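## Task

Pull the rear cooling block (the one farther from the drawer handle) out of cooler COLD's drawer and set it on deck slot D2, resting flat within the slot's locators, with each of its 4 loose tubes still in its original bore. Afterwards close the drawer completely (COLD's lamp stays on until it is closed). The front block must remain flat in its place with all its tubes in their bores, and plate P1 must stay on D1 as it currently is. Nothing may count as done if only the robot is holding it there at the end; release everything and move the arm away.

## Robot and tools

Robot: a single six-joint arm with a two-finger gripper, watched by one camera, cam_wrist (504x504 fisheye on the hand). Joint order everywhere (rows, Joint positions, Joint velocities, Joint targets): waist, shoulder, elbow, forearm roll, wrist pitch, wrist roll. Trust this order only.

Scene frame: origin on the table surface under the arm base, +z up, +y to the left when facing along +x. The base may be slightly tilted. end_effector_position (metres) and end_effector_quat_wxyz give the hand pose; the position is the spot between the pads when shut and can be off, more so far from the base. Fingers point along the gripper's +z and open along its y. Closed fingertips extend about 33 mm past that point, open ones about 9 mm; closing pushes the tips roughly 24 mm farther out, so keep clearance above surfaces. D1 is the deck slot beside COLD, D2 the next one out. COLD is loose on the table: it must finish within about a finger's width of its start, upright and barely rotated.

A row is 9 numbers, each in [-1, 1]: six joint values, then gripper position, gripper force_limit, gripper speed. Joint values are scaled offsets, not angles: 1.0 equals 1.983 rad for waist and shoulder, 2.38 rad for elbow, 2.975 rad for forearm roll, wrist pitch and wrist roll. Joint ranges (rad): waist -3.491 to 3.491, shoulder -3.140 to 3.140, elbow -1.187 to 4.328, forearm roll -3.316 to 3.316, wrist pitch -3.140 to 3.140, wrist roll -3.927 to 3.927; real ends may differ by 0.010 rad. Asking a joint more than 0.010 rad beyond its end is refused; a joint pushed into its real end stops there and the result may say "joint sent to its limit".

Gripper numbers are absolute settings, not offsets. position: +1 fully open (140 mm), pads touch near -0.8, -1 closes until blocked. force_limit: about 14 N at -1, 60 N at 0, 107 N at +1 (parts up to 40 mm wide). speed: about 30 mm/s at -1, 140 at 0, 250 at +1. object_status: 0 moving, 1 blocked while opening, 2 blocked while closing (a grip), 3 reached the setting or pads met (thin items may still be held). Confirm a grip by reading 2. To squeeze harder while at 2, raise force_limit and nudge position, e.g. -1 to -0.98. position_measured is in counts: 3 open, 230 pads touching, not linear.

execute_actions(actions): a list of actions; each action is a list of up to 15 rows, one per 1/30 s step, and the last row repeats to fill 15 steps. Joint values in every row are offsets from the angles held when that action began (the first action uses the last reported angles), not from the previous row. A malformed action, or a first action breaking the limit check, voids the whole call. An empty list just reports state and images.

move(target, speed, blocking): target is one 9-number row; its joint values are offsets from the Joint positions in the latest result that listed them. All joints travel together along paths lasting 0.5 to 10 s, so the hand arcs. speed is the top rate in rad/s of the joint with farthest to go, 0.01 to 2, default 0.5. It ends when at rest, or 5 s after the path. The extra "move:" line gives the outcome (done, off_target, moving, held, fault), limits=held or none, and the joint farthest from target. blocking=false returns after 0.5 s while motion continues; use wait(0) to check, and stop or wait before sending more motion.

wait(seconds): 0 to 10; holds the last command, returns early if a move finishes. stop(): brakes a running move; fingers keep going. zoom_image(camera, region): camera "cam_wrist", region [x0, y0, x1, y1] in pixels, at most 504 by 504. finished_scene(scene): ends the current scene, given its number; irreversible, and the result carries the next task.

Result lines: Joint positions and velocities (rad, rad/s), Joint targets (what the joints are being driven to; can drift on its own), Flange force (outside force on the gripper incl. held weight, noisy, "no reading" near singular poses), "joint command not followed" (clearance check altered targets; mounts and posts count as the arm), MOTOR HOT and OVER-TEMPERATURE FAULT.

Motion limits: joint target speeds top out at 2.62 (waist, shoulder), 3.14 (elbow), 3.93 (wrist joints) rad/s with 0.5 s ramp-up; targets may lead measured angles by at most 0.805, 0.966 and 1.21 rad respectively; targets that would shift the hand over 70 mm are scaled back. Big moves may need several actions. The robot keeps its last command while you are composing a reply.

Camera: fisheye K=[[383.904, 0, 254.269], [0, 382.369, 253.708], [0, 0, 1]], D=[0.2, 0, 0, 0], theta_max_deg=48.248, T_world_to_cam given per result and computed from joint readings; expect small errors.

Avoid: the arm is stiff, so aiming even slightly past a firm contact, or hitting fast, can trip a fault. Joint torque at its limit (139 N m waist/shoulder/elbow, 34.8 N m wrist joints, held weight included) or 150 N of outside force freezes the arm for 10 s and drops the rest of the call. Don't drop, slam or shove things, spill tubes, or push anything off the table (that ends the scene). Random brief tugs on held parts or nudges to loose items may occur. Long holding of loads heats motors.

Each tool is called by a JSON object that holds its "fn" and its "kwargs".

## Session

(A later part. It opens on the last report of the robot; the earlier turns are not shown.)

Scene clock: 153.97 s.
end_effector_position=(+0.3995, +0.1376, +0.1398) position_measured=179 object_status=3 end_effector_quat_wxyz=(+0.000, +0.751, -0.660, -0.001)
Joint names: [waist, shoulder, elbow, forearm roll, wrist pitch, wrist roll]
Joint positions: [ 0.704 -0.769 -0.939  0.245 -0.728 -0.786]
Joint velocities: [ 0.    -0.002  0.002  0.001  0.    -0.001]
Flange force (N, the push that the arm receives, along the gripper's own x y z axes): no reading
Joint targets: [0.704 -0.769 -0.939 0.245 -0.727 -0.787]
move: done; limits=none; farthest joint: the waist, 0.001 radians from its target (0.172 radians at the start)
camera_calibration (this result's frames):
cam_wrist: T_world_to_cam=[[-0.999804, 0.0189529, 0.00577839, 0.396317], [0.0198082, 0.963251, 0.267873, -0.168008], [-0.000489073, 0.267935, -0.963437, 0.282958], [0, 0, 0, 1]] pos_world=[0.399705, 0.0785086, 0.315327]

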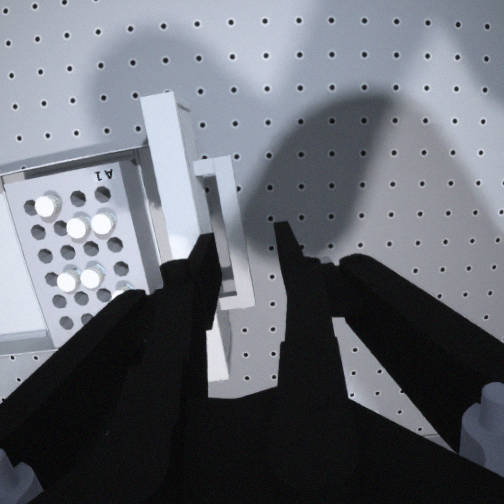

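{"fn": "move", "kwargs": {"target": [-0.0298,0.112,-0.0147,0.0118,0.0884,-0.0064,-0.4,0,0], "speed": 0.12}}

{"fn": "move", "kwargs": {"target": [-0.0212,0.0257,0.0324,-0.0232,-0.0054,0.0323,-0.4,0,0], "speed": 0.07}}

{"fn": "move", "kwargs": {"target": [-0.0408,0.0514,0.0668,-0.0407,-0.0158,0.0578,-0.4,0,0], "speed": 0.13}}

{"fn": "move", "kwargs": {"target": [-0.0318,0.0419,0.0571,-0.0276,-0.0165,0.04,-0.4,0,0], "speed": 0.13}}

{"fn": "move", "kwargs": {"target": [-0.0313,0.0479,0.0676,-0.0225,-0.0229,0.034,-0.4,0,0], "speed": 0.13}}

{"fn": "move", "kwargs": {"target": [-0.0247,0.0474,0.0685,-0.0148,-0.0239,0.0215,-0.4,0,0], "speed": 0.13}}

{"fn": "move", "kwargs": {"target": [-0.0202,0.0469,0.0697,-0.0097,-0.0259,0.0188,-0.4,0,0], "speed": 0.08}}

Scene clock: 157.87 s.
end_effector_position=(+0.4001, +0.1388, +0.0756) position_measured=179 object_status=3 end_effector_quat_wxyz=(+0.000, +0.752, -0.659, -0.001)
Joint names: [waist, shoulder, elbow, forearm roll, wrist pitch, wrist roll]
Joint positions: [ 0.645 -0.547 -0.974  0.28  -0.465 -0.805]
Joint velocities: [ 0.     0.002 -0.001  0.     0.001 -0.   ]
Flange force (N, the push that the arm receives, along the gripper's own x y z axes): no reading
Joint targets: [0.645 -0.547 -0.974 0.280 -0.465 -0.805]
move: done; limits=none; farthest joint: the waist, 0.000 radians from its target (0.060 radians at the start)
camera_calibration (this result's frames):
cam_wrist: T_world_to_cam=[[-0.999841, 0.016852, 0.00585379, 0.397603], [0.0178044, 0.963254, 0.268003, -0.151208], [-0.0011223, 0.268065, -0.9634, 0.221006], [0, 0, 0, 1]] pos_world=[0.40048, 0.0797079, 0.251114]

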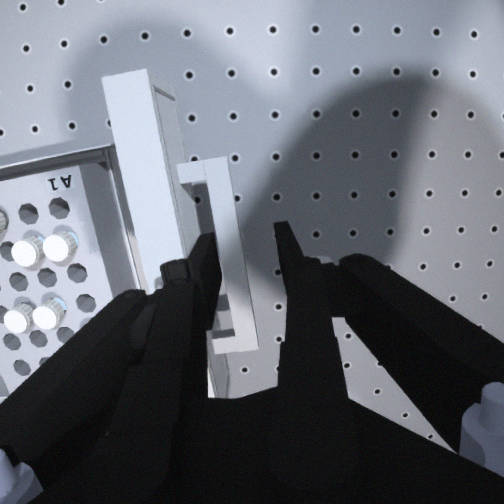

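Scene clock: 159.57 s.
end_effector_position=(+0.4212, +0.1418, +0.0760) position_measured=179 object_status=3 end_effector_quat_wxyz=(+0.000, +0.752, -0.659, -0.001)
Joint names: [waist, shoulder, elbow, forearm roll, wrist pitch, wrist roll]
Joint positions: [ 0.603 -0.496 -0.897  0.211 -0.481 -0.709]
Joint velocities: [-0.001  0.001  0.    -0.001 -0.     0.001]
Flange force (N, the push that the arm receives, along the gripper's own x y z axes): no reading
Joint targets: [0.603 -0.496 -0.897 0.211 -0.481 -0.709]
move: done; limits=none; farthest joint: the wrist roll, 0.001 radians from its target (0.097 radians at the start)
camera_calibration (this result's frames):
cam_wrist: T_world_to_cam=[[-0.999835, 0.017159, 0.00604203, 0.418548], [0.0181507, 0.963226, 0.26808, -0.154702], [-0.00121987, 0.268145, -0.963378, 0.22066], [0, 0, 0, 1]] pos_world=[0.421556, 0.0826619, 0.251523]

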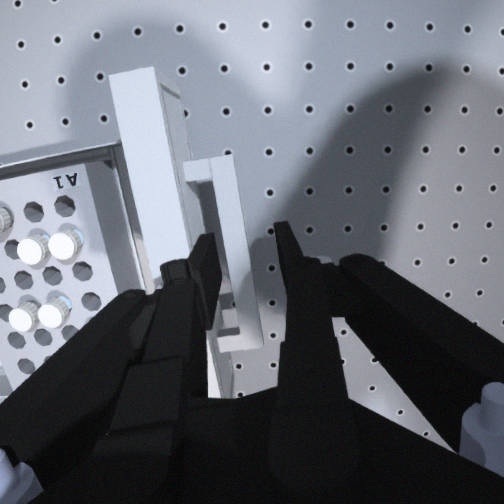

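Scene clock: 161.27 s.
end_effector_position=(+0.4654, +0.1473, +0.0758) position_measured=179 object_status=3 end_effector_quat_wxyz=(+0.001, +0.752, -0.659, -0.001)
Joint names: [waist, shoulder, elbow, forearm roll, wrist pitch, wrist roll]
Joint positions: [ 0.522 -0.394 -0.738  0.09  -0.528 -0.538]
Joint velocities: [-0.     0.002  0.001 -0.    -0.     0.002]
Flange force (N, the push that the arm receives, along the gripper's own x y z axes): no reading
Joint targets: [0.522 -0.394 -0.738 0.090 -0.528 -0.538]
move: done; limits=none; farthest joint: the wrist roll, 0.001 radians from its target (0.172 radians at the start)
camera_calibration (this result's frames):
cam_wrist: T_world_to_cam=[[-0.999828, 0.0170962, 0.00723715, 0.462578], [0.0184075, 0.963583, 0.266775, -0.160857], [-0.00241275, 0.266862, -0.963732, 0.219855], [0, 0, 0, 1]] pos_world=[0.465989, 0.0884202, 0.251446]

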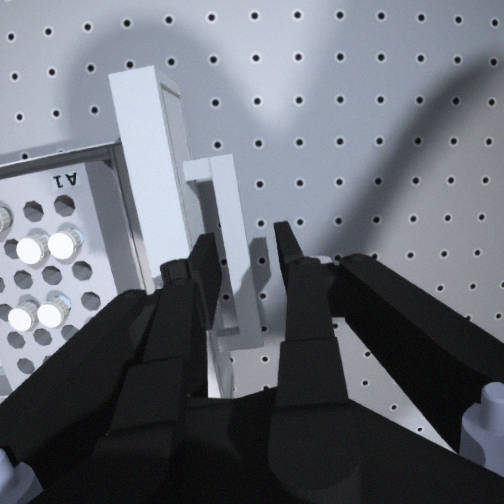

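Scene clock: 162.70 s.
end_effector_position=(+0.5052, +0.1520, +0.0755) position_measured=179 object_status=3 end_effector_quat_wxyz=(+0.001, +0.752, -0.660, -0.001)
Joint names: [waist, shoulder, elbow, forearm roll, wrist pitch, wrist roll]
Joint positions: [ 0.459 -0.311 -0.602  0.008 -0.577 -0.419]
Joint velocities: [-0.     0.    -0.    -0.    -0.     0.001]
Flange force (N, the push that the arm receives, along the gripper's own x y z axes): [-1.1 6.0 -5.7]
Joint targets: [0.459 -0.311 -0.602 0.008 -0.577 -0.419]
move: done; limits=none; farthest joint: the waist, 0.000 radians from its target (0.064 radians at the start)
camera_calibration (this result's frames):
cam_wrist: T_world_to_cam=[[-0.999824, 0.0174891, 0.0067363, 0.502241], [0.0186536, 0.963416, 0.267359, -0.166155], [-0.00181399, 0.267438, -0.963573, 0.218006], [0, 0, 0, 1]] pos_world=[0.505648, 0.0929895, 0.251104]

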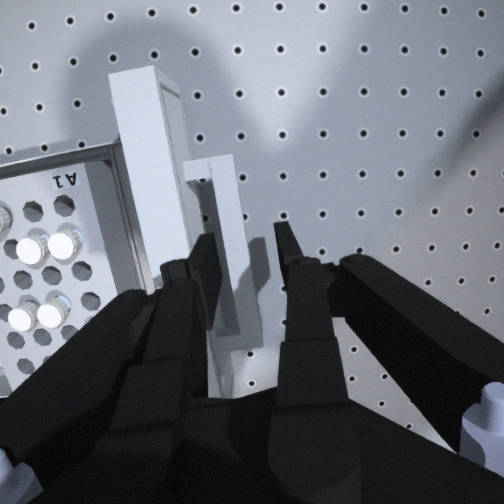

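Scene clock: 164.30 s.
end_effector_position=(+0.5537, +0.1578, +0.0754) position_measured=179 object_status=3 end_effector_quat_wxyz=(+0.001, +0.752, -0.660, -0.001)
Joint names: [waist, shoulder, elbow, forearm roll, wrist pitch, wrist roll]
Joint positions: [ 0.397 -0.216 -0.442 -0.059 -0.645 -0.318]
Joint velocities: [-0.001  0.001  0.001  0.001 -0.001  0.001]
Flange force (N, the push that the arm receives, along the gripper's own x y z axes): [0.2 3.3 -5.3]
Joint targets: [0.397 -0.216 -0.441 -0.059 -0.645 -0.317]
move: done; limits=none; farthest joint: the waist, 0.000 radians from its target (0.062 radians at the start)
camera_calibration (this result's frames):
cam_wrist: T_world_to_cam=[[-0.99982, 0.0175831, 0.00716472, 0.550604], [0.0188573, 0.963584, 0.266741, -0.172722], [-0.00221366, 0.266828, -0.963742, 0.216804], [0, 0, 0, 1]] pos_world=[0.554242, 0.0989017, 0.25107]

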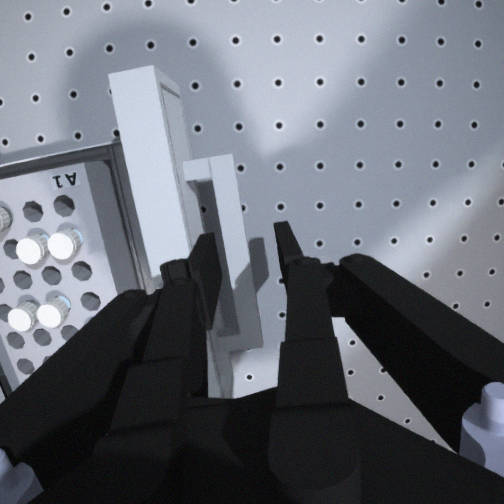

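Scene clock: 165.93 s.
end_effector_position=(+0.6039, +0.1651, +0.0752) position_measured=179 object_status=3 end_effector_quat_wxyz=(+0.000, +0.750, -0.661, -0.001)
Joint names: [waist, shoulder, elbow, forearm roll, wrist pitch, wrist roll]
Joint positions: [ 0.348 -0.122 -0.279 -0.103 -0.716 -0.254]
Joint velocities: [-0.001  0.001 -0.    -0.    -0.001  0.   ]
Flange force (N, the push that the arm receives, along the gripper's own x y z axes): [0.1 4.5 -4.3]
Joint targets: [0.348 -0.122 -0.278 -0.103 -0.716 -0.254]
move: done; limits=none; farthest joint: the waist, 0.000 radians from its target (0.049 radians at the start)
camera_calibration (this result's frames):
cam_wrist: T_world_to_cam=[[-0.999747, 0.0216948, 0.00596295, 0.600107], [0.0224992, 0.963186, 0.267892, -0.182842], [0.0000684201, 0.267958, -0.963431, 0.213187], [0, 0, 0, 1]] pos_world=[0.604054, 0.105967, 0.250795]

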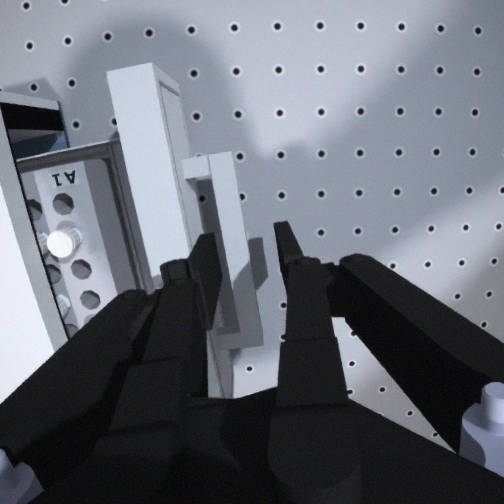

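Scene clock: 168.33 s.
end_effector_position=(+0.6537, +0.1718, +0.0755) position_measured=179 object_status=3 end_effector_quat_wxyz=(+0.000, +0.754, -0.657, -0.001)
Joint names: [waist, shoulder, elbow, forearm roll, wrist pitch, wrist roll]
Joint positions: [ 0.308 -0.029 -0.113 -0.132 -0.793 -0.198]
Joint velocities: [-0.     0.     0.003 -0.    -0.001  0.001]
Flange force (N, the push that the arm receives, along the gripper's own x y z axes): [0.9 0.8 -3.4]
Joint targets: [0.308 -0.029 -0.113 -0.132 -0.793 -0.198]
move: done; limits=none; farthest joint: the waist, 0.000 radians from its target (0.040 radians at the start)
camera_calibration (this result's frames):
cam_wrist: T_world_to_cam=[[-0.999915, 0.0114908, 0.00614036, 0.651581], [0.0127171, 0.963249, 0.26831, -0.184187], [-0.00283159, 0.268365, -0.963313, 0.21343], [0, 0, 0, 1]] pos_world=[0.654473, 0.112654, 0.251018]

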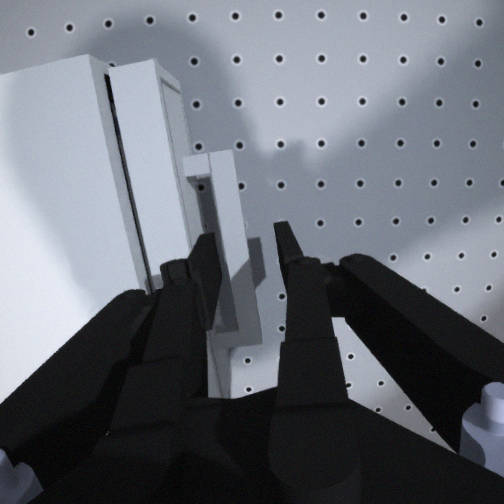

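About 3 mm remains.

{"fn": "move", "kwargs": {"target": [-0.0014,0.0033,0.0049,-0.0007,-0.0018,0.0013,-0.4,0,0], "speed": 0.012}}

Scene clock: 169.90 s.
end_effector_position=(+0.6571, +0.1722, +0.0754) position_measured=179 object_status=3 end_effector_quat_wxyz=(+0.000, +0.754, -0.657, -0.001)
Joint names: [waist, shoulder, elbow, forearm roll, wrist pitch, wrist roll]
Joint positions: [ 0.306 -0.023 -0.101 -0.134 -0.798 -0.194]
Joint velocities: [-0.001  0.     0.    -0.    -0.     0.   ]
Flange force (N, the push that the arm receives, along the gripper's own x y z axes): [-0.1 16.0 -13.2]
Joint targets: [0.306 -0.023 -0.101 -0.134 -0.798 -0.194]
move: done; limits=none; farthest joint: the waist, 0.000 radians from its target (0.003 radians at the start)
camera_calibration (this result's frames):
cam_wrist: T_world_to_cam=[[-0.999923, 0.0107585, 0.00626165, 0.655035], [0.0120448, 0.963202, 0.26851, -0.184142], [-0.00314247, 0.268565, -0.963256, 0.213451], [0, 0, 0, 1]] pos_world=[0.657873, 0.112993, 0.25095]

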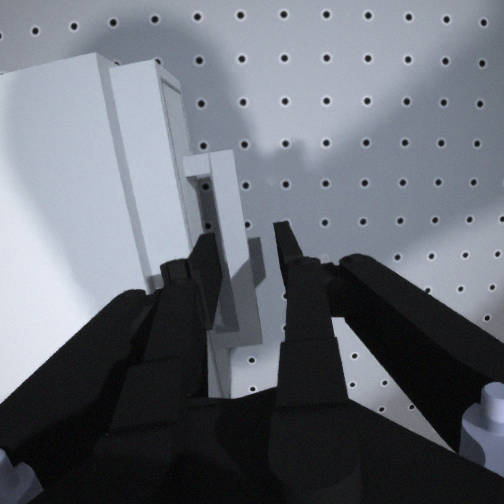

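{"fn": "execute_actions", "kwargs": {"actions": [[[0.001,-0.003,-0.0035,0.0005,0.001,-0.001,-0.4,0,0]]]}}

{"fn": "move", "kwargs": {"target": [-0.0076,-0.0368,0.006,0,-0.031,0,-0.4,0,0], "speed": 0.1}}

{"fn": "move", "kwargs": {"target": [-0.0126,-0.1024,0.008,0,-0.0746,0,1,0,0]}}

Scene clock: 170.87 s.
end_effector_position=(+0.6547, +0.1721, +0.0761) position_measured=179 object_status=3 end_effector_quat_wxyz=(-0.000, +0.754, -0.657, -0.001)
Joint names: [waist, shoulder, elbow, forearm roll, wrist pitch, wrist roll]
Joint positions: [ 0.308 -0.029 -0.11  -0.132 -0.795 -0.197]
Joint velocities: [-0.    -0.001 -0.002  0.     0.     0.   ]
Flange force (N, the push that the arm receives, along the gripper's own x y z axes): [2.0 -0.1 -4.2]
Joint targets: [0.308 -0.029 -0.110 -0.132 -0.795 -0.197]
camera_calibration (this result's frames):
cam_wrist: T_world_to_cam=[[-0.999917, 0.0114166, 0.00592427, 0.652592], [0.0125884, 0.963167, 0.268607, -0.184537], [-0.00263949, 0.26866, -0.963232, 0.213815], [0, 0, 0, 1]] pos_world=[0.655425, 0.112846, 0.251655]

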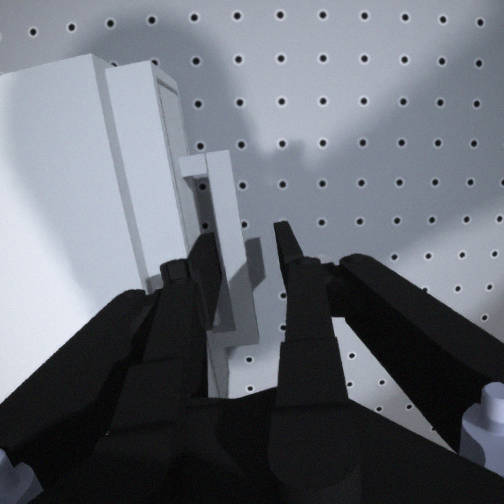

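Scene clock: 172.17 s.
end_effector_position=(+0.6550, +0.1699, +0.1222) position_measured=179 object_status=3 end_effector_quat_wxyz=(+0.002, +0.753, -0.658, -0.001)
Joint names: [waist, shoulder, elbow, forearm roll, wrist pitch, wrist roll]
Joint positions: [ 0.293 -0.102 -0.095 -0.132 -0.887 -0.197]
Joint velocities: [-0.    -0.001 -0.     0.    -0.001  0.   ]
Flange force (N, the push that the arm receives, along the gripper's own x y z axes): [1.7 0.0 -3.0]
Joint targets: [0.293 -0.102 -0.095 -0.132 -0.888 -0.197]
move: done; limits=none; farthest joint: the waist, 0.000 radians from its target (0.015 radians at the start)
camera_calibration (this result's frames):
cam_wrist: T_world_to_cam=[[-0.999858, 0.0143524, 0.00883107, 0.651692], [0.0161832, 0.963926, 0.265679, -0.196922], [-0.00469938, 0.265784, -0.964021, 0.260739], [0, 0, 0, 1]] pos_world=[0.656012, 0.111164, 0.297921]

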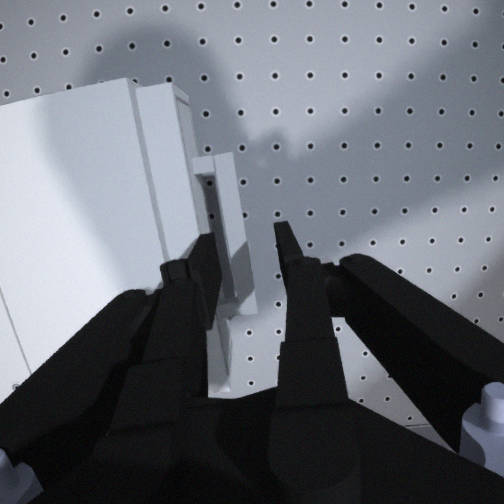

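Scene clock: 173.20 s.
end_effector_position=(+0.6351, +0.1663, +0.2416) position_measured=3 object_status=3 end_effector_quat_wxyz=(+0.001, +0.755, -0.656, -0.001)
Joint names: [waist, shoulder, elbow, forearm roll, wrist pitch, wrist roll]
Joint positions: [ 0.268 -0.305 -0.076 -0.132 -1.109 -0.197]
Joint velocities: [ 0.    -0.    -0.001 -0.001 -0.     0.001]
Flange force (N, the push that the arm receives, along the gripper's own x y z axes): [3.0 1.1 -3.7]
Joint targets: [0.268 -0.305 -0.076 -0.132 -1.109 -0.197]
move: done; limits=none; farthest joint: the shoulder, 0.001 radians from its target (0.204 radians at the start)
camera_calibration (this result's frames):
cam_wrist: T_world_to_cam=[[-0.999933, 0.00885547, 0.00745891, 0.632112], [0.0105218, 0.963854, 0.266222, -0.221407], [-0.00483179, 0.266282, -0.963883, 0.376595], [0, 0, 0, 1]] pos_world=[0.636219, 0.107526, 0.417222]

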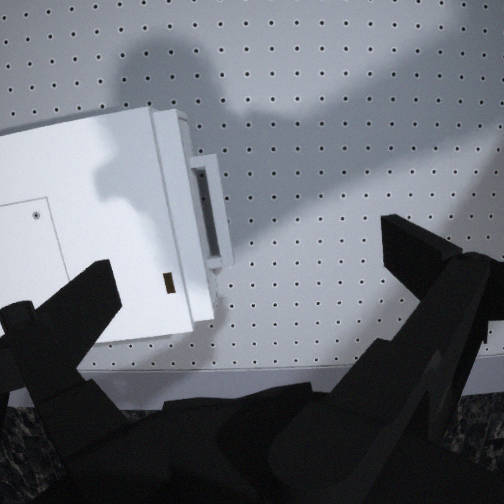

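{"fn": "finished_scene", "kwargs": {"scene": 1}}

The scene is finished: the task was done.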